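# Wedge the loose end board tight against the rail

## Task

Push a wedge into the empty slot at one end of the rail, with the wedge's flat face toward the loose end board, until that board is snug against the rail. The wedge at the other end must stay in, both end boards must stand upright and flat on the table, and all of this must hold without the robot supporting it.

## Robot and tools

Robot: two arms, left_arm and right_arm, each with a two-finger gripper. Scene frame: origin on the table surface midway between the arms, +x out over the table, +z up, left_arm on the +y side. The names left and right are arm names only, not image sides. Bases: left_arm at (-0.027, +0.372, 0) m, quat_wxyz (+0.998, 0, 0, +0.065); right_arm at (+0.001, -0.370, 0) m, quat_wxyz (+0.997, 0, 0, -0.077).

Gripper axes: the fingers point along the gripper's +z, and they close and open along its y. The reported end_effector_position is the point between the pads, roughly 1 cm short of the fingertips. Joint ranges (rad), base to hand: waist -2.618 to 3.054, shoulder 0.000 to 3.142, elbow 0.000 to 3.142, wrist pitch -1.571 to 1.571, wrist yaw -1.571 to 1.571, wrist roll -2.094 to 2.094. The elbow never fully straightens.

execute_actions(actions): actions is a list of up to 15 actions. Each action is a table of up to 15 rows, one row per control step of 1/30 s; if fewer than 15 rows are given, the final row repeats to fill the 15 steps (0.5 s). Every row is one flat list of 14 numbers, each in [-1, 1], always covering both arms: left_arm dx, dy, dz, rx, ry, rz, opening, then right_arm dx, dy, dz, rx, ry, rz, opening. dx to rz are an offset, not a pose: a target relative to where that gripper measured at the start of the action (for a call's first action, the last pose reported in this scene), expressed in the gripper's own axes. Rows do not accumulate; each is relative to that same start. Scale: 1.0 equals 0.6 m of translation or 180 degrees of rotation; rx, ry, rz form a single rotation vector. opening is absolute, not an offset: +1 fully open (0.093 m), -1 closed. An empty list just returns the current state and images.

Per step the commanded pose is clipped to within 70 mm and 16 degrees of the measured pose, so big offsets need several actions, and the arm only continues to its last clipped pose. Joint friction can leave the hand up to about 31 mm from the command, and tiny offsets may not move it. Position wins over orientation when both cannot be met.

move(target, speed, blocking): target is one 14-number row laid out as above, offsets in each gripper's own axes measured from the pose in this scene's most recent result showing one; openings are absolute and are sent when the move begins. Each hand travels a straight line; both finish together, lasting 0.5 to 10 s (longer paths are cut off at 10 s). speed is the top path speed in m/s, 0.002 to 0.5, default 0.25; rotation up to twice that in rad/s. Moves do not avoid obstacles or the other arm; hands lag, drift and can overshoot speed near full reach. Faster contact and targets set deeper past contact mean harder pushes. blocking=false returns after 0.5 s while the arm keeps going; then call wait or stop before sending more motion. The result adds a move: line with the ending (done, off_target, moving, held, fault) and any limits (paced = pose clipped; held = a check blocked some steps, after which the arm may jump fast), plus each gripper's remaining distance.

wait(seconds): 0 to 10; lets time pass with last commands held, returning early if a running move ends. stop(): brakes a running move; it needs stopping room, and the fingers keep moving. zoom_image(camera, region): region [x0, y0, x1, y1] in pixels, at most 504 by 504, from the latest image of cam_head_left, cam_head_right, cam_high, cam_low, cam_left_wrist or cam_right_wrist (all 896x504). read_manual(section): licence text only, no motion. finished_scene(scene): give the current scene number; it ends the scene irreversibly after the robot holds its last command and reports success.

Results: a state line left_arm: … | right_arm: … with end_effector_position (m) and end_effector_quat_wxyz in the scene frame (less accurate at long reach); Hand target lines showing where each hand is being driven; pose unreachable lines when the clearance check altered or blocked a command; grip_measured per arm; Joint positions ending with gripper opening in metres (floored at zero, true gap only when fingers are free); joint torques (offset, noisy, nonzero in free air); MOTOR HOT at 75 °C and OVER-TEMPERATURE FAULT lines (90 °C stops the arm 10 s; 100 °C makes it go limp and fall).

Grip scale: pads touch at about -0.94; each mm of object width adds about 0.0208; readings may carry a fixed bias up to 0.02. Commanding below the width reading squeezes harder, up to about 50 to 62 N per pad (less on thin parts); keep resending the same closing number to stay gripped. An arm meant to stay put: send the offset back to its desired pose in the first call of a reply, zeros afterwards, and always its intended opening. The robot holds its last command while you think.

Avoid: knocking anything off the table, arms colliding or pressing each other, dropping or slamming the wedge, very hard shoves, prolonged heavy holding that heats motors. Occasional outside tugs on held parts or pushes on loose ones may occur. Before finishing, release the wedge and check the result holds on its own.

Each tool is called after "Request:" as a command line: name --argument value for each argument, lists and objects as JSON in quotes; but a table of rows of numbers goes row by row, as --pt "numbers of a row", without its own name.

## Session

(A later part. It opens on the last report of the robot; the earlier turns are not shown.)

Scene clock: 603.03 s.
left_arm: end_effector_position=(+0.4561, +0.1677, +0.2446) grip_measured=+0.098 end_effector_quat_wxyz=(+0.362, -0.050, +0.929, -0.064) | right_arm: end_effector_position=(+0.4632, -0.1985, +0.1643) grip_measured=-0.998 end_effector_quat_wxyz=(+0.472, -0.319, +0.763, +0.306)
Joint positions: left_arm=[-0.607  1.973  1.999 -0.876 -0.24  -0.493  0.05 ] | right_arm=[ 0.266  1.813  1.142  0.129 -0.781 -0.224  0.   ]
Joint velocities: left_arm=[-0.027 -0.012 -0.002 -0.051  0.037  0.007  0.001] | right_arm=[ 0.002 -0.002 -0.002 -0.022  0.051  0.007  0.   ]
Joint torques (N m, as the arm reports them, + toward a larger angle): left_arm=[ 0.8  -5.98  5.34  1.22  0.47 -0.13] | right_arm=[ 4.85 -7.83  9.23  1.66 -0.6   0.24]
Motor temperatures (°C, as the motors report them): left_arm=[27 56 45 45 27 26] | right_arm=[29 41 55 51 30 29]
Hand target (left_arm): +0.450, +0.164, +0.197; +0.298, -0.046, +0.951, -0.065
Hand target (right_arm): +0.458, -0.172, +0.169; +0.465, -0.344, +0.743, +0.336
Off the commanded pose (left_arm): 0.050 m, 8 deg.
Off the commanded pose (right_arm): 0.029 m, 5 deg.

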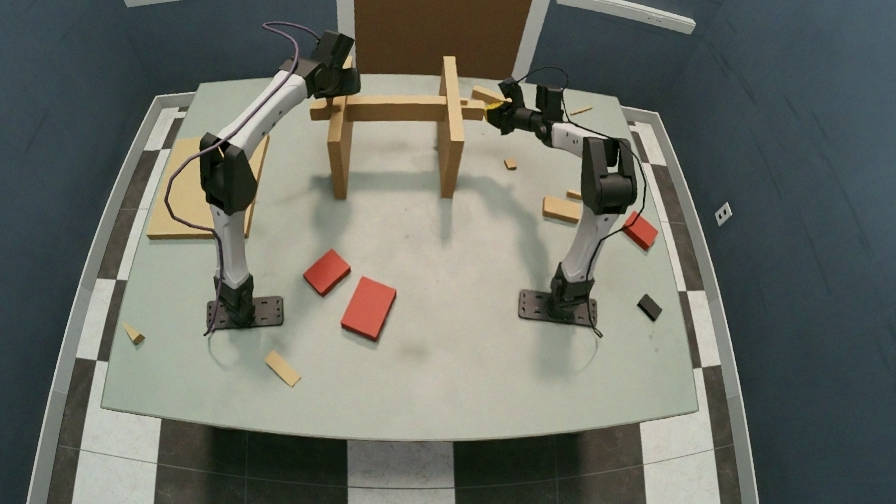

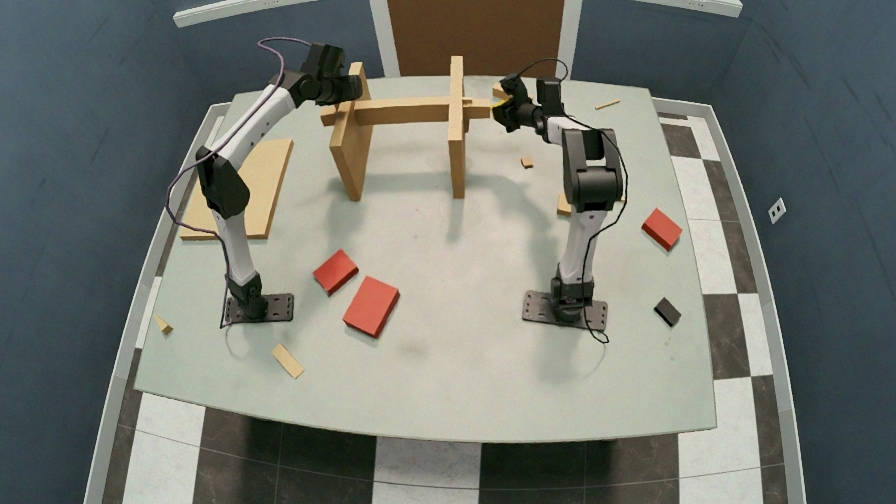

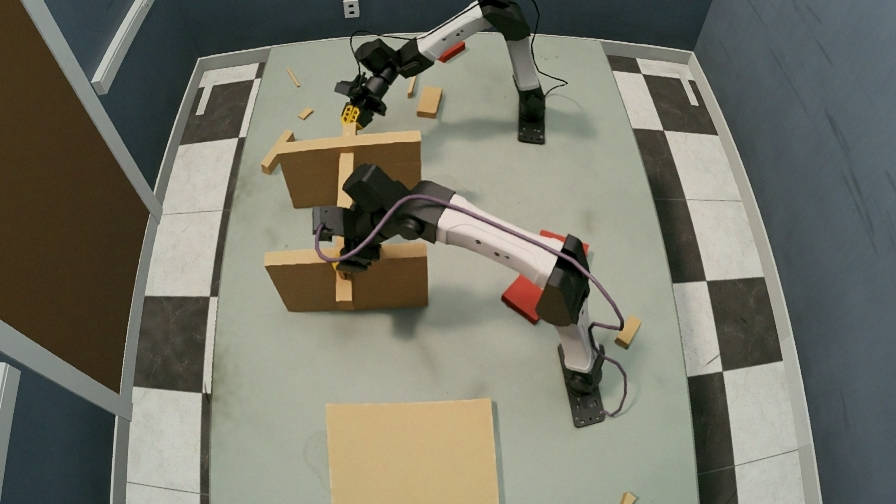

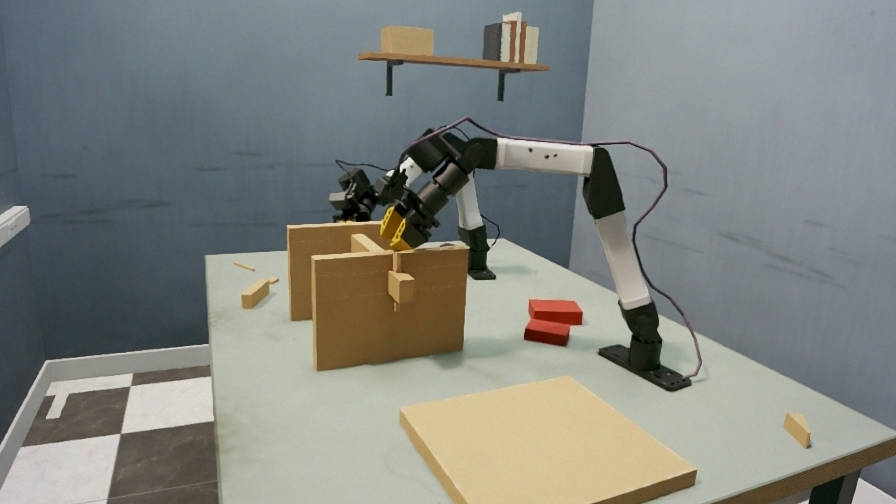

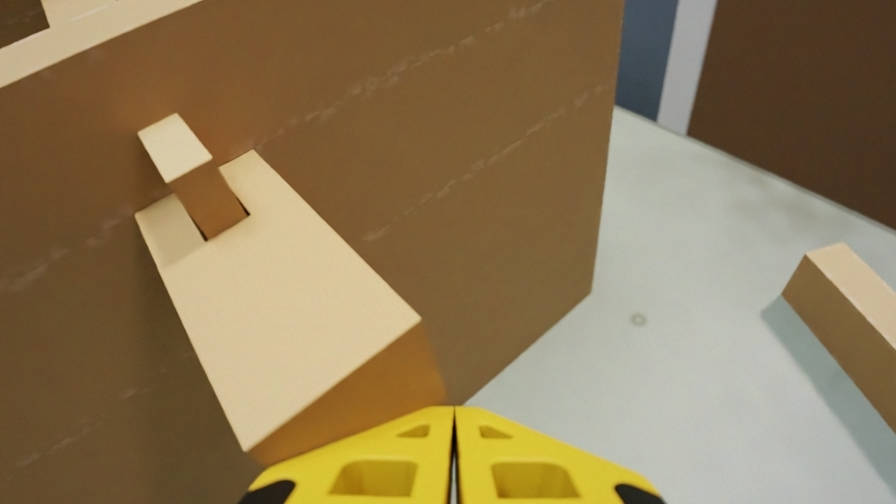

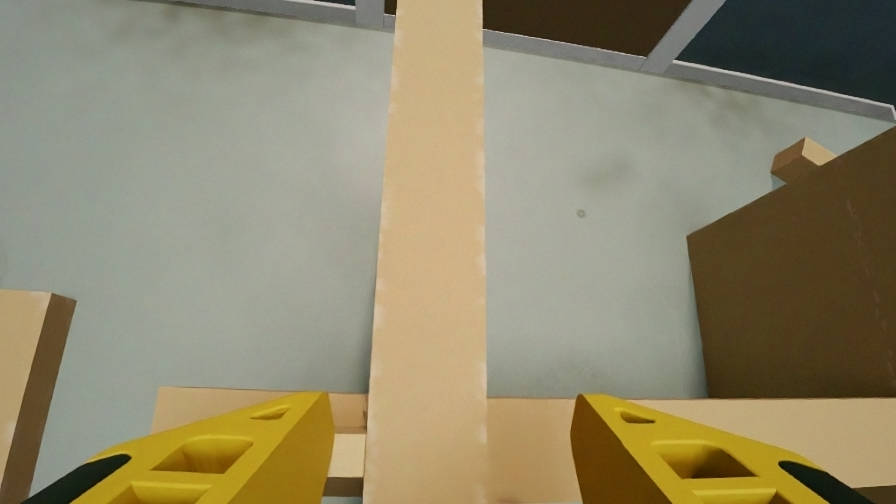

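Request:
execute_actions --actions '[[[0.0635,0.0075,0.0548,-0.0029,0.045,0.0015,0.1,-0.0119,0.0368,0.0265,-0.0287,0.0003,-0.0007,-1],[0.0655,0.0088,0.0574,-0.0059,0.0461,0.003,0.1,-0.0109,0.0389,0.0263,-0.0295,0.0006,-0.0013,-1],[0.0674,0.01,0.0599,-0.0088,0.0471,0.0046,0.1,-0.0098,0.0409,0.0262,-0.0302,0.0009,-0.002,-1],[0.0694,0.0112,0.0624,-0.0117,0.0482,0.0061,0.1,-0.0087,0.043,0.026,-0.031,0.0012,-0.0026,-1],[0.0713,0.0125,0.065,-0.0147,0.0492,0.0076,0.1,-0.0077,0.0451,0.0258,-0.0317,0.0015,-0.0033,-1],[0.0732,0.0137,0.0675,-0.0176,0.0502,0.0091,0.1,-0.0066,0.0472,0.0256,-0.0324,0.0018,-0.004,-1],[0.0752,0.0149,0.07,-0.0205,0.0513,0.0106,0.1,-0.0055,0.0493,0.0254,-0.0332,0.0021,-0.0046,-1],[0.0771,0.0161,0.0725,-0.0234,0.0523,0.0122,0.1,-0.0044,0.0513,0.0253,-0.0339,0.0024,-0.0053,-1],[0.0791,0.0174,0.0751,-0.0264,0.0534,0.0137,0.1,-0.0034,0.0534,0.0251,-0.0347,0.0027,-0.0059,-1],[0.081,0.0186,0.0776,-0.0293,0.0544,0.0152,0.1,-0.0023,0.0555,0.0249,-0.0354,0.003,-0.0066,-1]]]'

Request:
wait --seconds 1

Request:
zoom_image --camera "cam_low" --region '[345, 200, 455, 320]'

Scene clock: 658.03 s.
left_arm: end_effector_position=(+0.4567, +0.1682, +0.2430) grip_measured=+0.098 end_effector_quat_wxyz=(+0.358, -0.051, +0.931, -0.052) | right_arm: end_effector_position=(+0.4630, -0.1986, +0.1642) grip_measured=-0.998 end_effector_quat_wxyz=(+0.472, -0.322, +0.762, +0.304)
Joint positions: left_arm=[-0.613  1.994  2.033 -0.908 -0.261 -0.494  0.05 ] | right_arm=[ 0.266  1.813  1.145  0.121 -0.781 -0.232  0.   ]
Joint velocities: left_arm=[-0.007  0.007  0.022 -0.095 -0.037 -0.022 -0.001] | right_arm=[-0.002 -0.002 -0.007 -0.007  0.022 -0.051  0.   ]
Joint torques (N m, as the arm reports them, + toward a larger angle): left_arm=[ 0.39 -3.76  5.89  0.87  0.09  0.01] | right_arm=[ 5.76 -9.54  7.08  1.45 -0.69  0.05]
Motor temperatures (°C, as the motors report them): left_arm=[27 52 43 43 27 26] | right_arm=[29 41 57 51 30 29]
Hand target (left_arm): +0.449, +0.170, +0.181; +0.281, -0.041, +0.959, -0.018
Hand target (right_arm): +0.445, -0.168, +0.165; +0.453, -0.354, +0.744, +0.340
Off the commanded pose (left_arm): 0.067 m, 10 deg.
Off the commanded pose (right_arm): 0.036 m, 6 deg.

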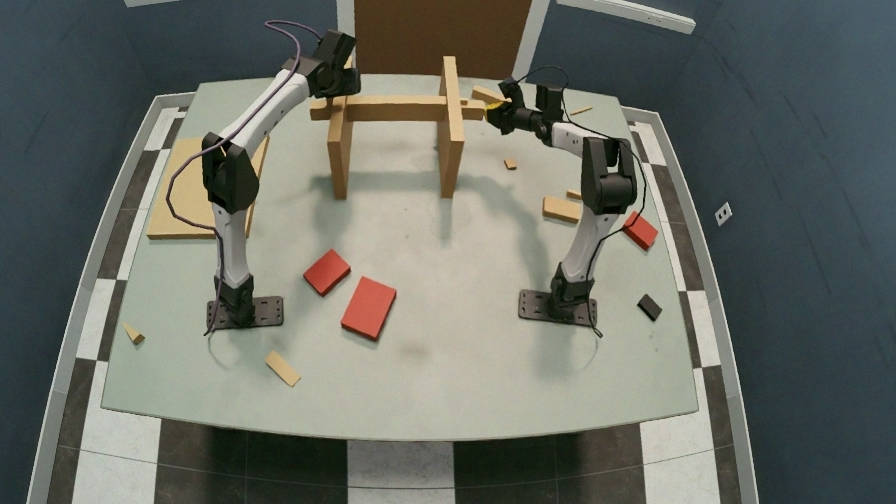

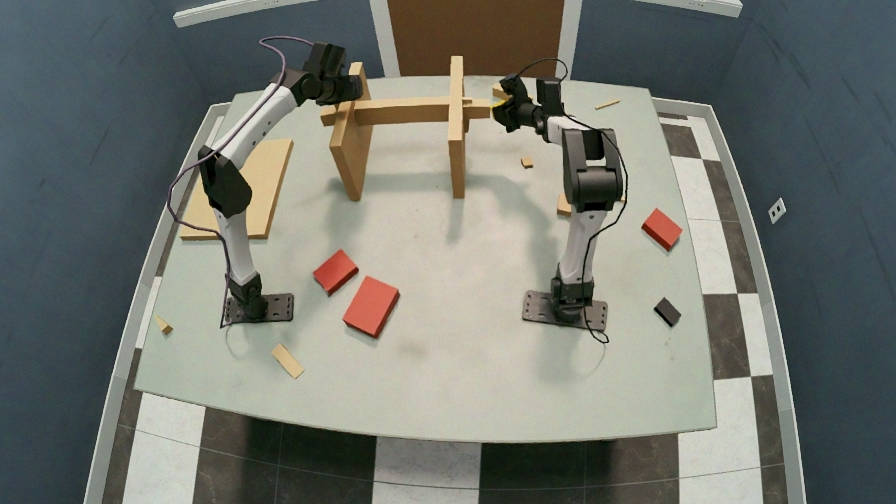

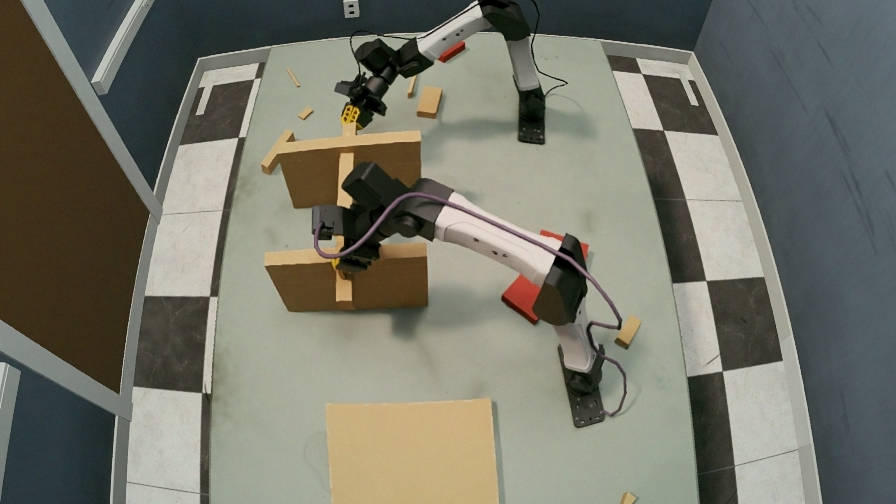

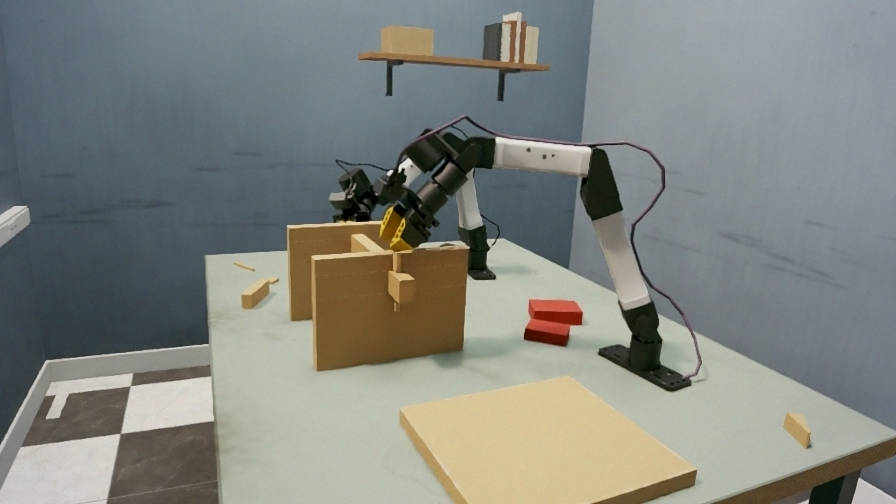

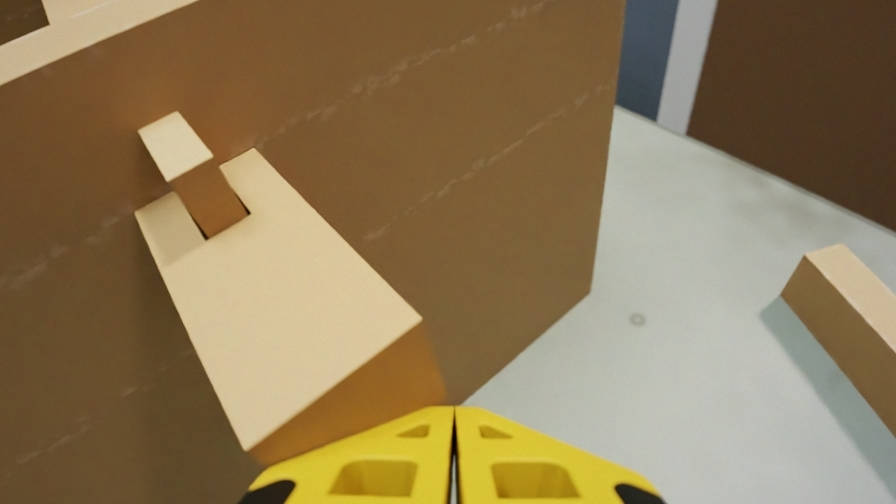

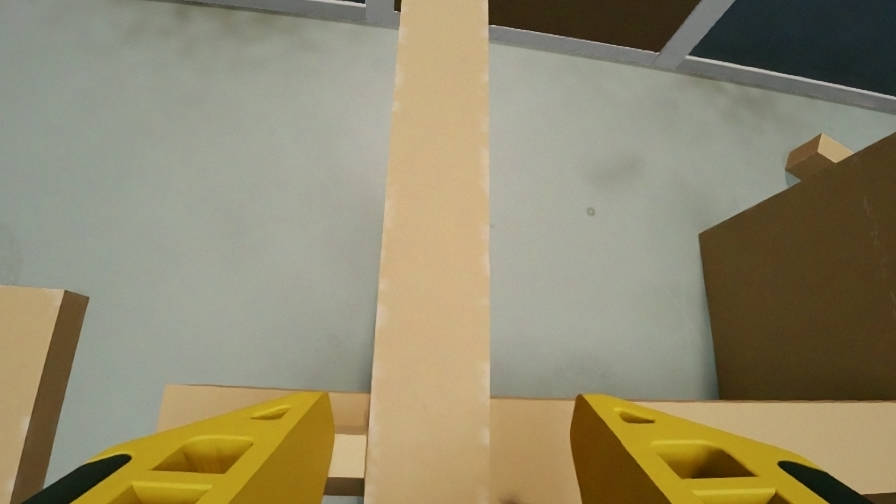

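Scene clock: 659.03 s.
left_arm: end_effector_position=(+0.4567, +0.1683, +0.2429) grip_measured=+0.098 end_effector_quat_wxyz=(+0.358, -0.051, +0.931, -0.050) | right_arm: end_effector_position=(+0.4630, -0.1986, +0.1642) grip_measured=-0.998 end_effector_quat_wxyz=(+0.472, -0.322, +0.762, +0.304)
Joint positions: left_arm=[-0.613  1.994  2.034 -0.91  -0.264 -0.494  0.05 ] | right_arm=[ 0.266  1.813  1.145  0.121 -0.781 -0.233  0.   ]
Joint velocities: left_arm=[-0.017 -0.037 -0.007  0.007 -0.095 -0.066  0.   ] | right_arm=[-0.002 -0.007  0.002 -0.007 -0.022 -0.051  0.   ]
Joint torques (N m, as the arm reports them, + toward a larger angle): left_arm=[ 0.35 -3.79  5.81  0.87  0.09  0.04] | right_arm=[ 5.75 -9.54  7.09  1.44 -0.69  0.04]
Motor temperatures (°C, as the motors report them): left_arm=[27 51 43 43 27 26] | right_arm=[29 41 57 51 30 29]
Hand target (left_arm): +0.449, +0.170, +0.181; +0.281, -0.041, +0.959, -0.018
Hand target (right_arm): +0.445, -0.168, +0.165; +0.453, -0.354, +0.744, +0.340
Off the commanded pose (left_arm): 0.067 m, 10 deg.
Off the commanded pose (right_arm): 0.036 m, 6 deg.
wait: 1.00 s; at rest by 0.17 s

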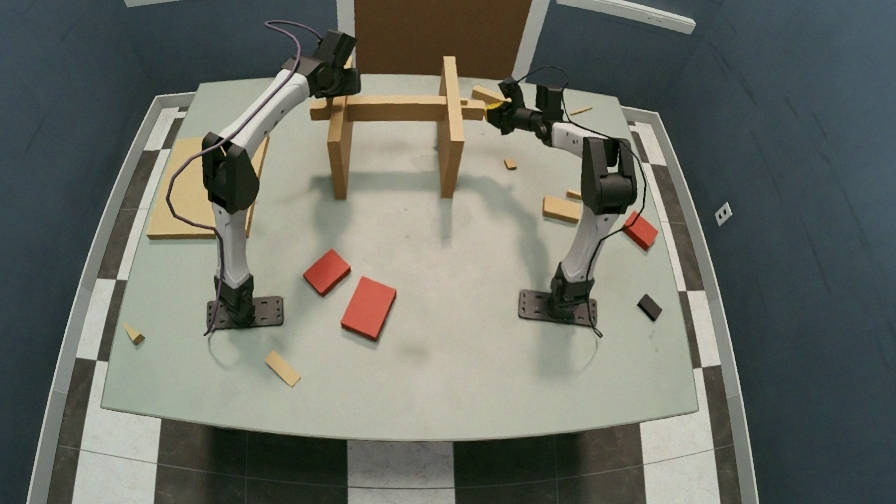

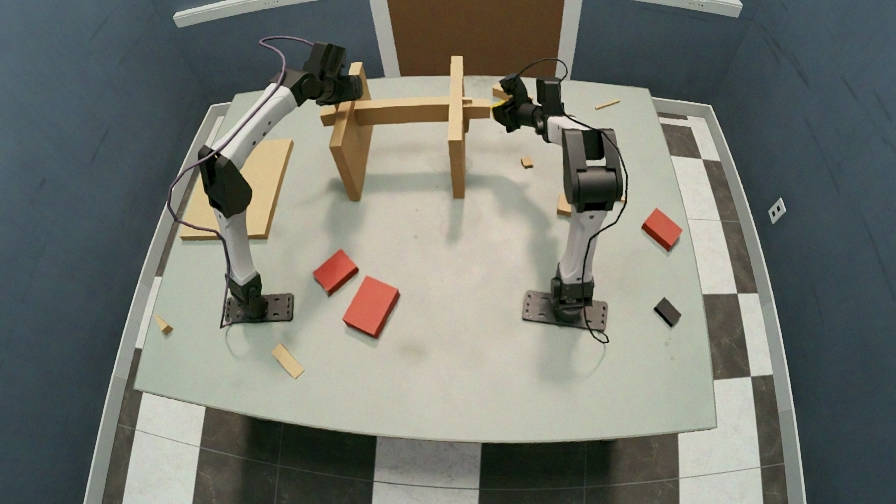

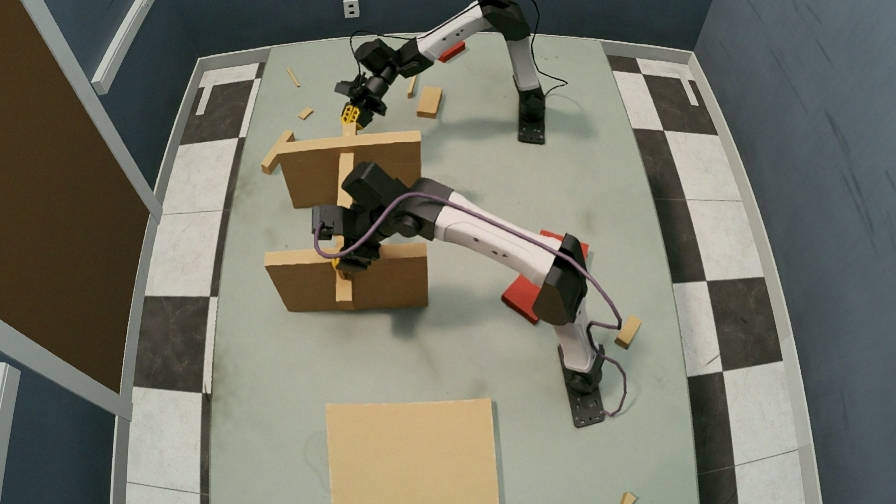

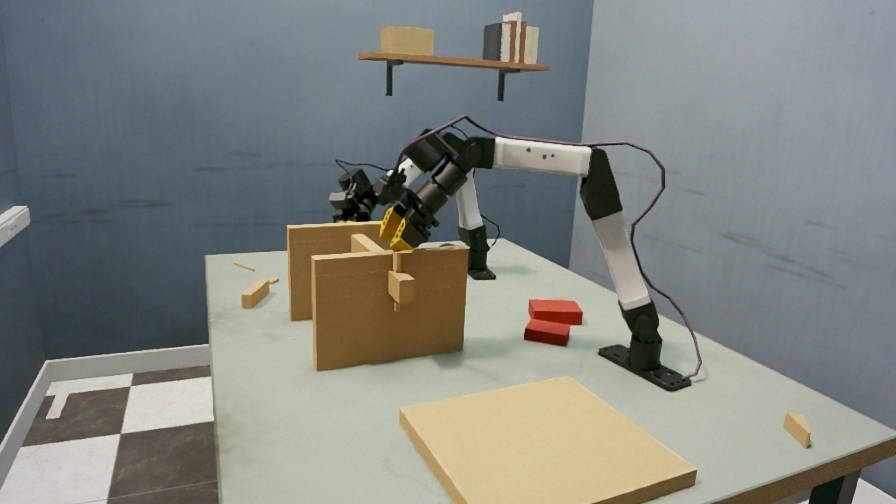

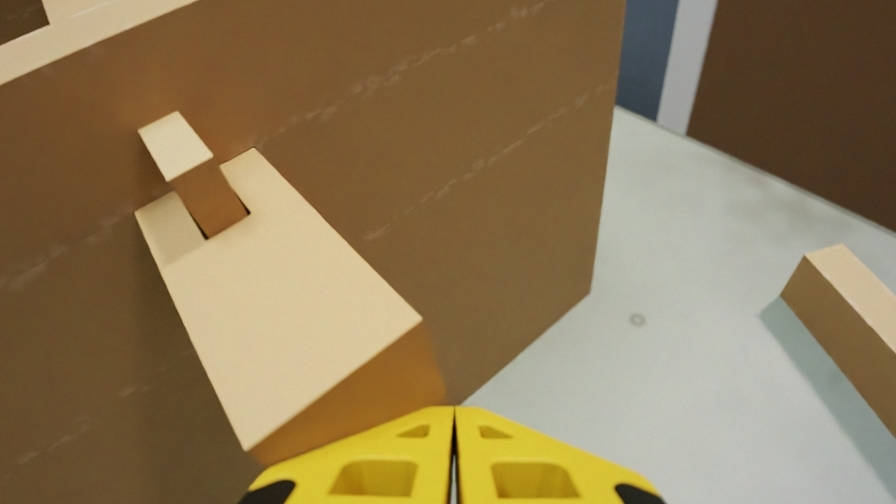

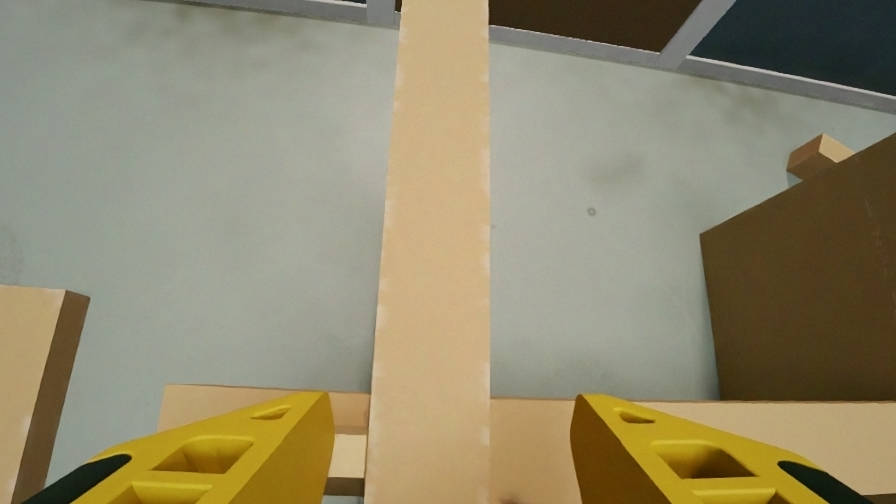

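Region (345, 200, 455, 320) of cam_low's 896x504 image, scaled by 4.200, with more detail than that image has; it fills the left 462 columns of this view, and the rest is white.

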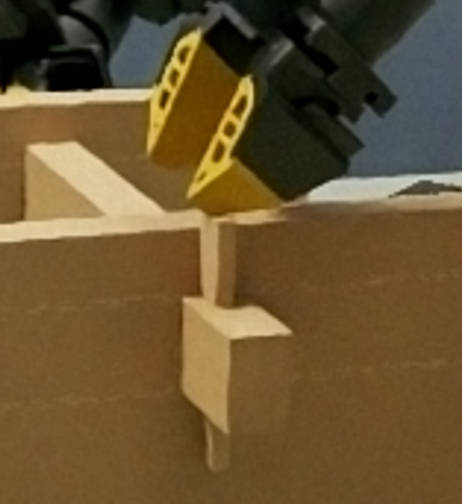

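Request:
zoom_image --camera "cam_head_right" --region '[325, 80, 385, 140]'

Request:
zoom_image --camera "cam_head_left" --region '[320, 75, 380, 135]'

Region (325, 80, 385, 140) of cam_head_right's 896x504 image, scaled by 8.400, with more detail than that image has.

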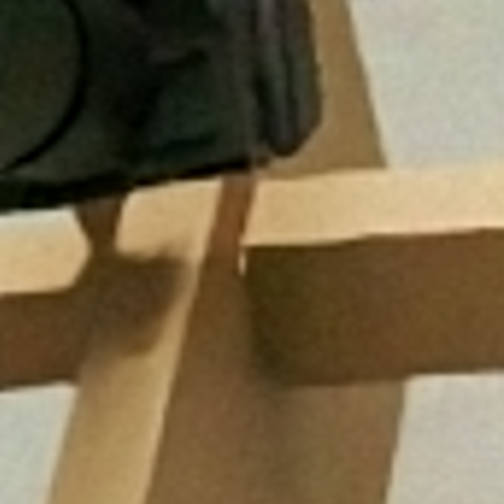

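Region (320, 75, 380, 135) of cam_head_left's 896x504 image, scaled by 8.400, with more detail than that image has.

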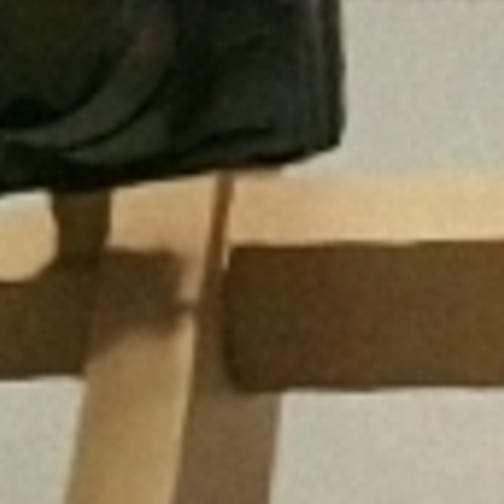

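Request:
execute_actions --actions '[[[0.0824,0.0153,0.077,-0.0283,0.0529,0.016,0.1,-0.0025,0.058,0.0259,-0.037,0.0031,-0.0069,-1],[0.0824,0.0153,0.077,-0.0283,0.0529,0.016,0.1,-0.0026,0.0597,0.0266,-0.0382,0.0032,-0.0071,-1],[0.0824,0.0153,0.077,-0.0283,0.0529,0.016,0.1,-0.0027,0.0614,0.0273,-0.0393,0.0033,-0.0073,-1],[0.0824,0.0153,0.077,-0.0283,0.0529,0.016,0.1,-0.0028,0.0631,0.028,-0.0404,0.0034,-0.0075,-1],[0.0824,0.0153,0.077,-0.0283,0.0529,0.016,0.1,-0.003,0.0647,0.0287,-0.0415,0.0034,-0.0076,-1],[0.0824,0.0153,0.077,-0.0283,0.0529,0.016,0.1,-0.0031,0.0664,0.0294,-0.0426,0.0035,-0.0078,-1],[0.0824,0.0153,0.077,-0.0283,0.0529,0.016,0.1,-0.0032,0.0681,0.0301,-0.0437,0.0036,-0.008,-1],[0.0824,0.0153,0.077,-0.0283,0.0529,0.016,0.1,-0.0033,0.0697,0.0308,-0.0448,0.0037,-0.0082,-1],[0.0824,0.0153,0.077,-0.0283,0.0529,0.016,0.1,-0.0034,0.0714,0.0315,-0.0459,0.0038,-0.0084,-1],[0.0824,0.0153,0.077,-0.0283,0.0529,0.016,0.1,-0.0036,0.0731,0.0322,-0.047,0.0038,-0.0086,-1],[0.0824,0.0153,0.077,-0.0283,0.0529,0.016,0.1,-0.0037,0.0748,0.0329,-0.0481,0.0039,-0.0088,-1],[0.0824,0.0153,0.077,-0.0283,0.0529,0.016,0.1,-0.0038,0.0764,0.0336,-0.0492,0.004,-0.009,-1],[0.0824,0.0153,0.077,-0.0283,0.0529,0.016,0.1,-0.0039,0.0781,0.0343,-0.0503,0.0041,-0.0091,-1],[0.0824,0.0153,0.077,-0.0283,0.0529,0.016,0.1,-0.004,0.0795,0.0348,-0.0512,0.0042,-0.0093,-1],[0.0824,0.0153,0.077,-0.0283,0.0529,0.016,0.1,-0.0041,0.0806,0.0353,-0.052,0.0042,-0.0094,-1]]]'

Request:
wait --seconds 1

Request:
zoom_image --camera "cam_low" --region '[345, 200, 455, 320]'

Scene clock: 706.20 s.
left_arm: end_effector_position=(+0.4570, +0.1681, +0.2423) grip_measured=+0.099 end_effector_quat_wxyz=(+0.359, -0.051, +0.931, -0.038) | right_arm: end_effector_position=(+0.4627, -0.1979, +0.1641) grip_measured=-0.998 end_effector_quat_wxyz=(+0.473, -0.327, +0.760, +0.302)
Joint positions: left_arm=[-0.622  2.008  2.054 -0.927 -0.291 -0.494  0.05 ] | right_arm=[ 0.268  1.813  1.145  0.12  -0.781 -0.244  0.   ]
Joint velocities: left_arm=[ 0.002 -0.002 -0.012 -0.051 -0.022  0.022 -0.   ] | right_arm=[-0.017  0.012  0.002  0.037 -0.022 -0.037  0.   ]
Joint torques (N m, as the arm reports them, + toward a larger angle): left_arm=[ 0.6  -3.89  5.58  0.8   0.12 -0.02] | right_arm=[ 7.84 -9.37  7.68  1.28 -0.99 -0.04]
Motor temperatures (°C, as the motors report them): left_arm=[27 47 43 41 27 26] | right_arm=[30 43 54 50 31 29]
Hand target (left_arm): +0.448, +0.170, +0.179; +0.279, -0.041, +0.959, -0.006
Hand target (right_arm): +0.437, -0.156, +0.166; +0.443, -0.372, +0.734, +0.355
Off the commanded pose (left_arm): 0.068 m, 11 deg.
Off the commanded pose (right_arm): 0.052 m, 9 deg.

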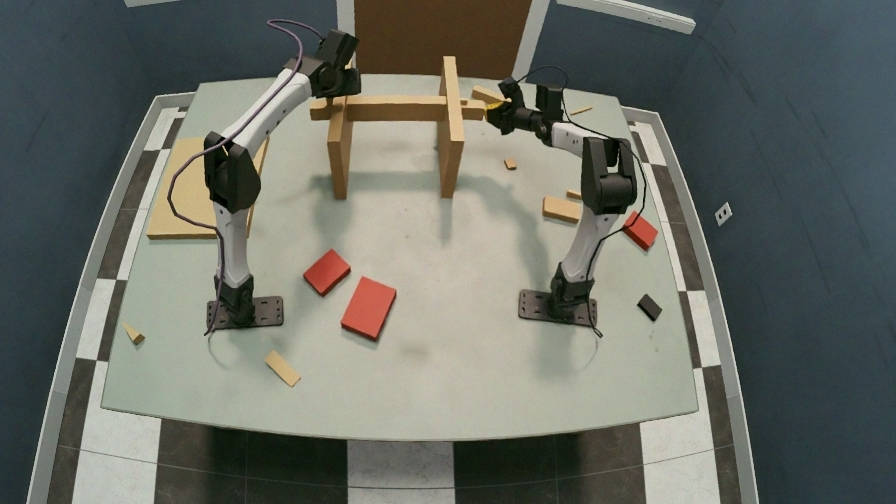

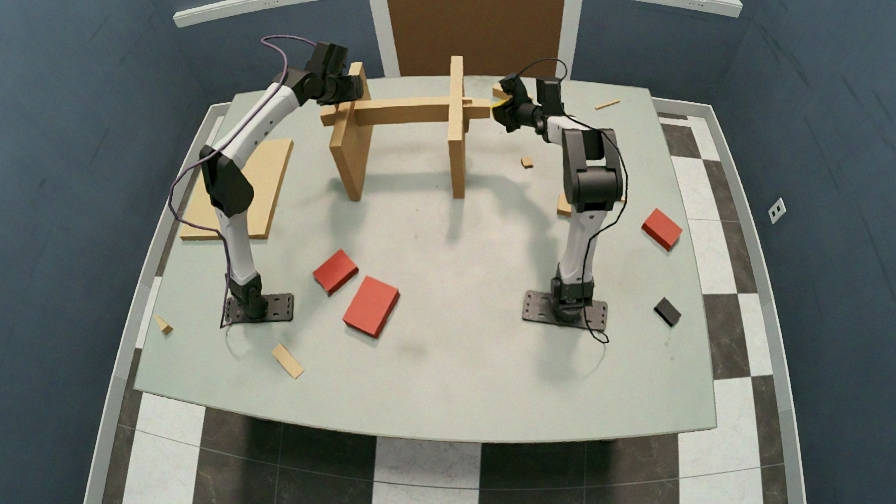

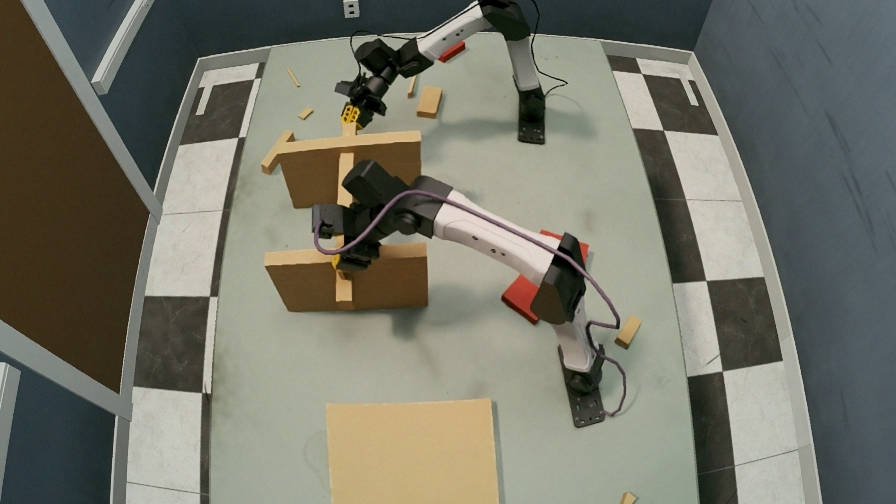

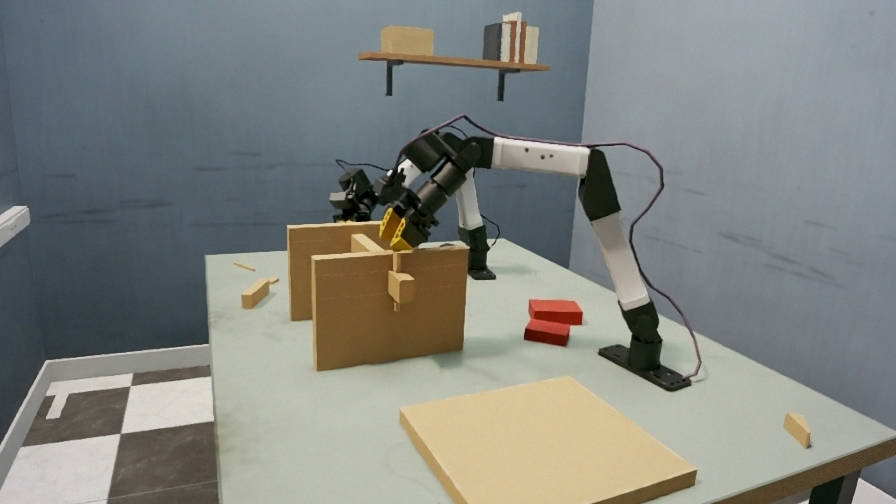

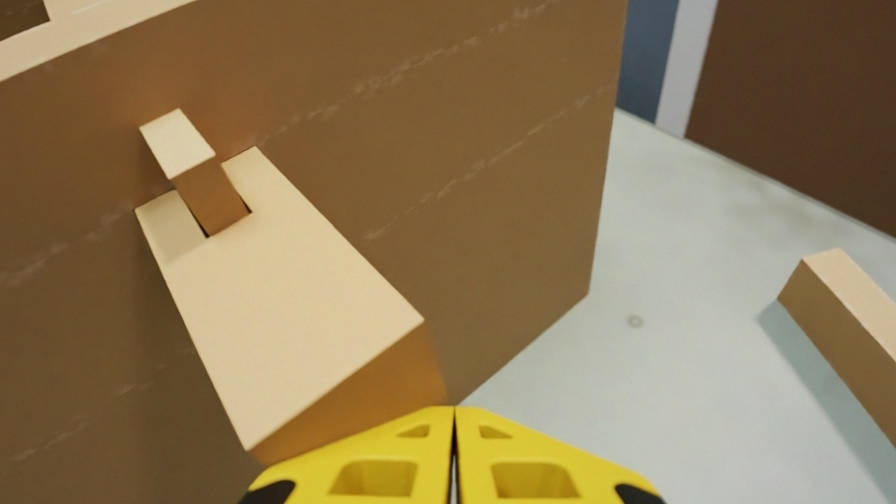

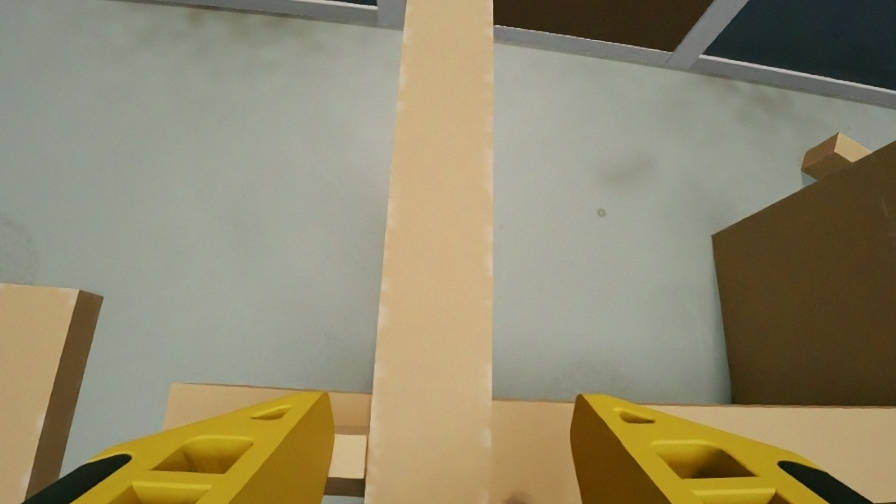

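Scene clock: 707.20 s.
left_arm: end_effector_position=(+0.4570, +0.1681, +0.2421) grip_measured=+0.099 end_effector_quat_wxyz=(+0.359, -0.051, +0.931, -0.038) | right_arm: end_effector_position=(+0.4627, -0.1979, +0.1641) grip_measured=-0.998 end_effector_quat_wxyz=(+0.473, -0.327, +0.760, +0.302)
Joint positions: left_arm=[-0.622  2.008  2.054 -0.927 -0.291 -0.494  0.05 ] | right_arm=[ 0.268  1.813  1.145  0.12  -0.781 -0.244  0.   ]
Joint velocities: left_arm=[ 0.007 -0.012 -0.012 -0.022  0.022 -0.066 -0.001] | right_arm=[-0.027  0.012 -0.002 -0.11  -0.051 -0.037  0.   ]
Joint torques (N m, as the arm reports them, + toward a larger angle): left_arm=[ 0.36 -3.78  5.59  0.79  0.08  0.01] | right_arm=[ 7.82 -9.36  7.66  1.28 -1.   -0.04]
Motor temperatures (°C, as the motors report them): left_arm=[27 47 43 41 27 26] | right_arm=[30 43 54 50 31 29]
Hand target (left_arm): +0.448, +0.170, +0.179; +0.279, -0.041, +0.959, -0.005
Hand target (right_arm): +0.437, -0.156, +0.166; +0.443, -0.372, +0.734, +0.355
Off the commanded pose (left_arm): 0.068 m, 11 deg.
Off the commanded pose (right_arm): 0.052 m, 9 deg.
wait: 1.00 s; at rest by 0.17 s

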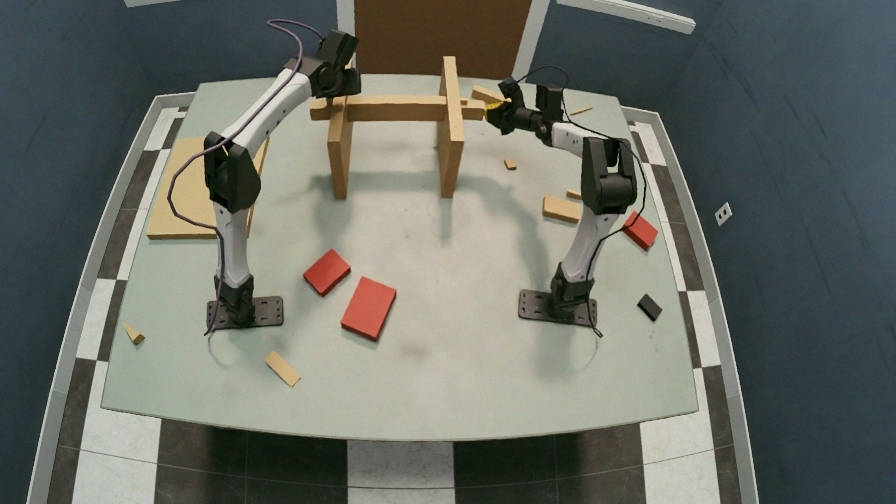

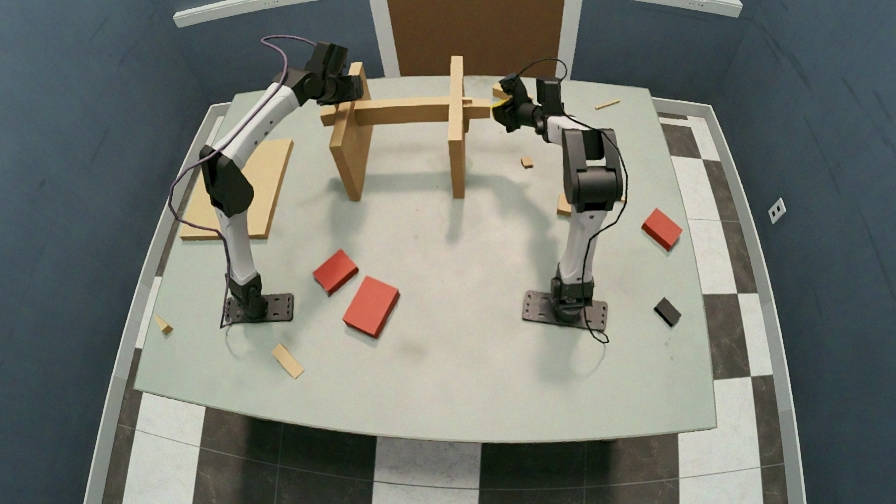

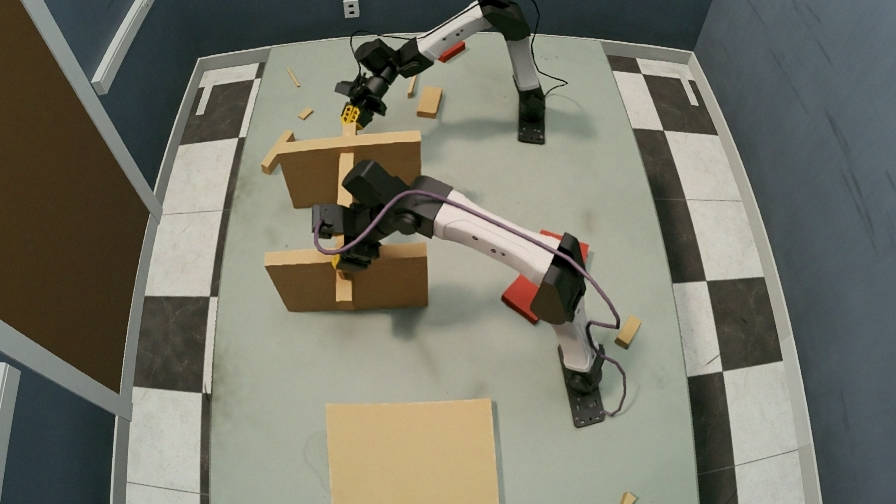

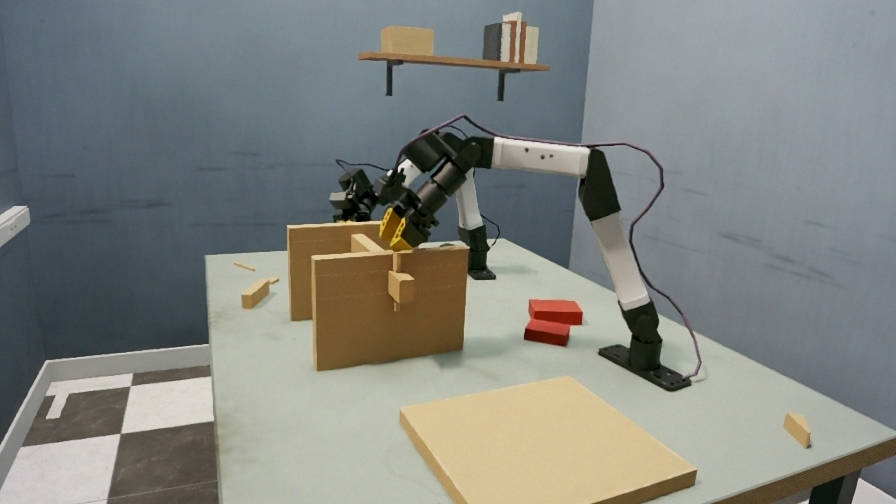

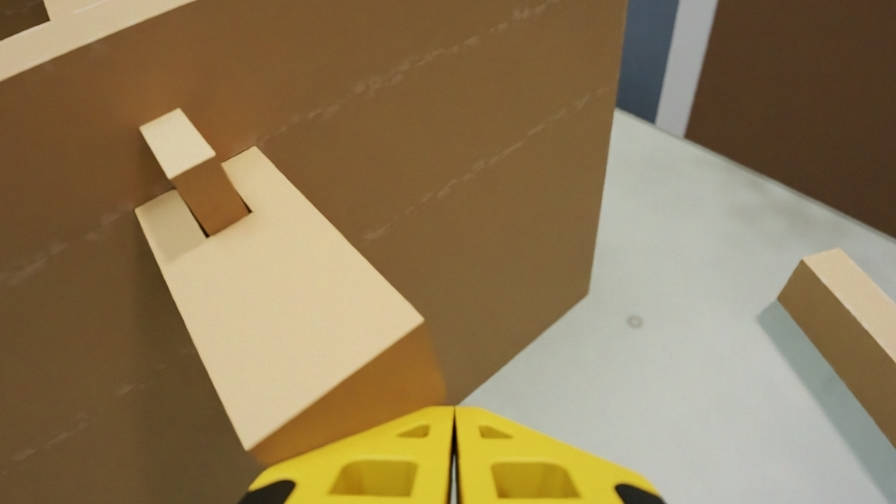

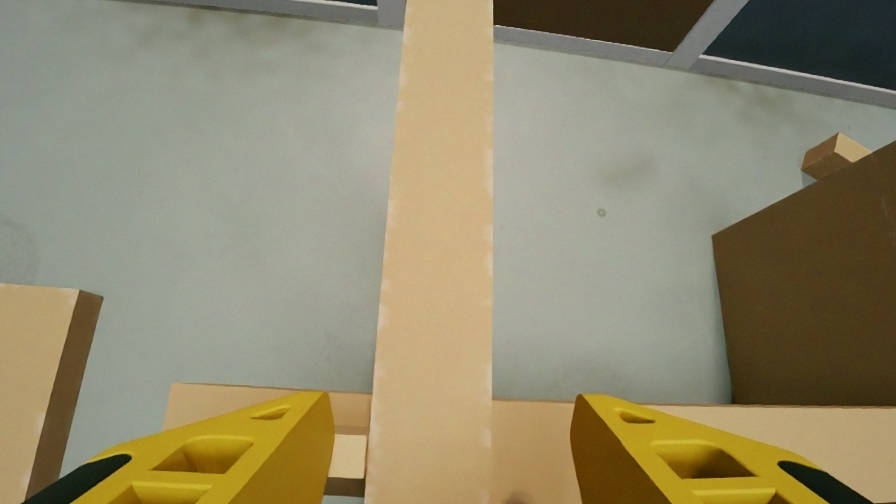

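Region (345, 200, 455, 320) of cam_low's 896x504 image, scaled by 4.200, with more detail than that image has; it fills the left 462 columns of this view, and the rest is white.

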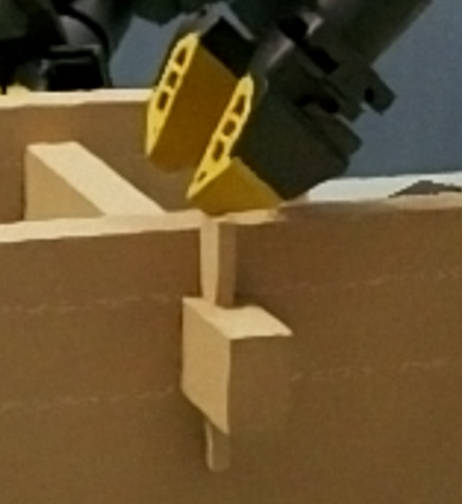

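Request:
zoom_image --camera "cam_head_left" --region '[415, 75, 475, 135]'

Request:
zoom_image --camera "cam_head_right" --region '[325, 80, 385, 140]'

Request:
zoom_image --camera "cam_low" --region '[280, 200, 480, 380]'

Region (415, 75, 475, 135) of cam_head_left's 896x504 image, scaled by 8.400, with more detail than that image has.

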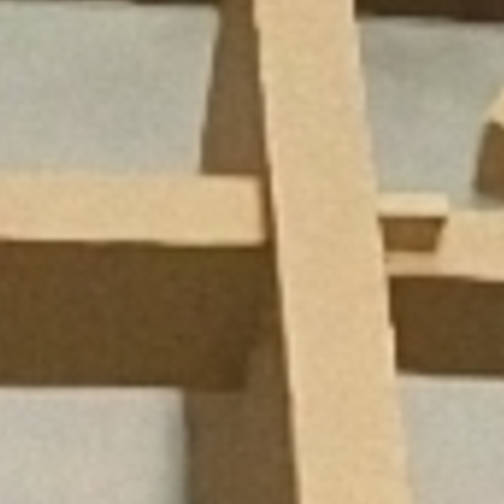

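Region (325, 80, 385, 140) of cam_head_right's 896x504 image, scaled by 8.400, with more detail than that image has.

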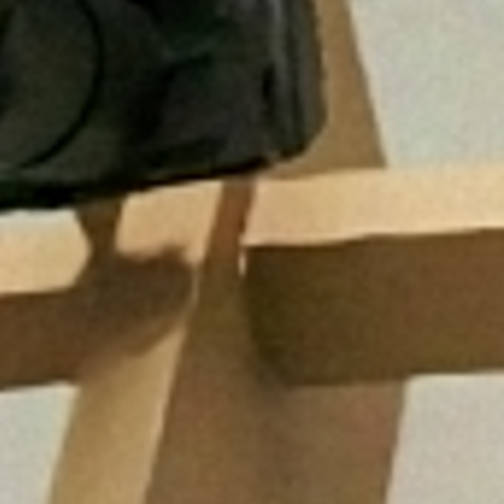

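Region (280, 200, 480, 380) of cam_low's 896x504 image, scaled by 2.520, with more detail than that image has; it fills the top 454 rows of this view, and the rest is white.

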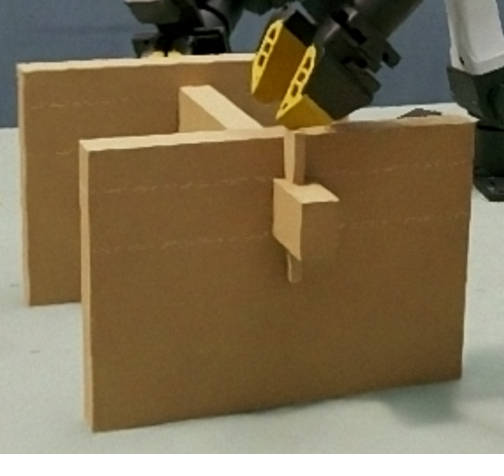

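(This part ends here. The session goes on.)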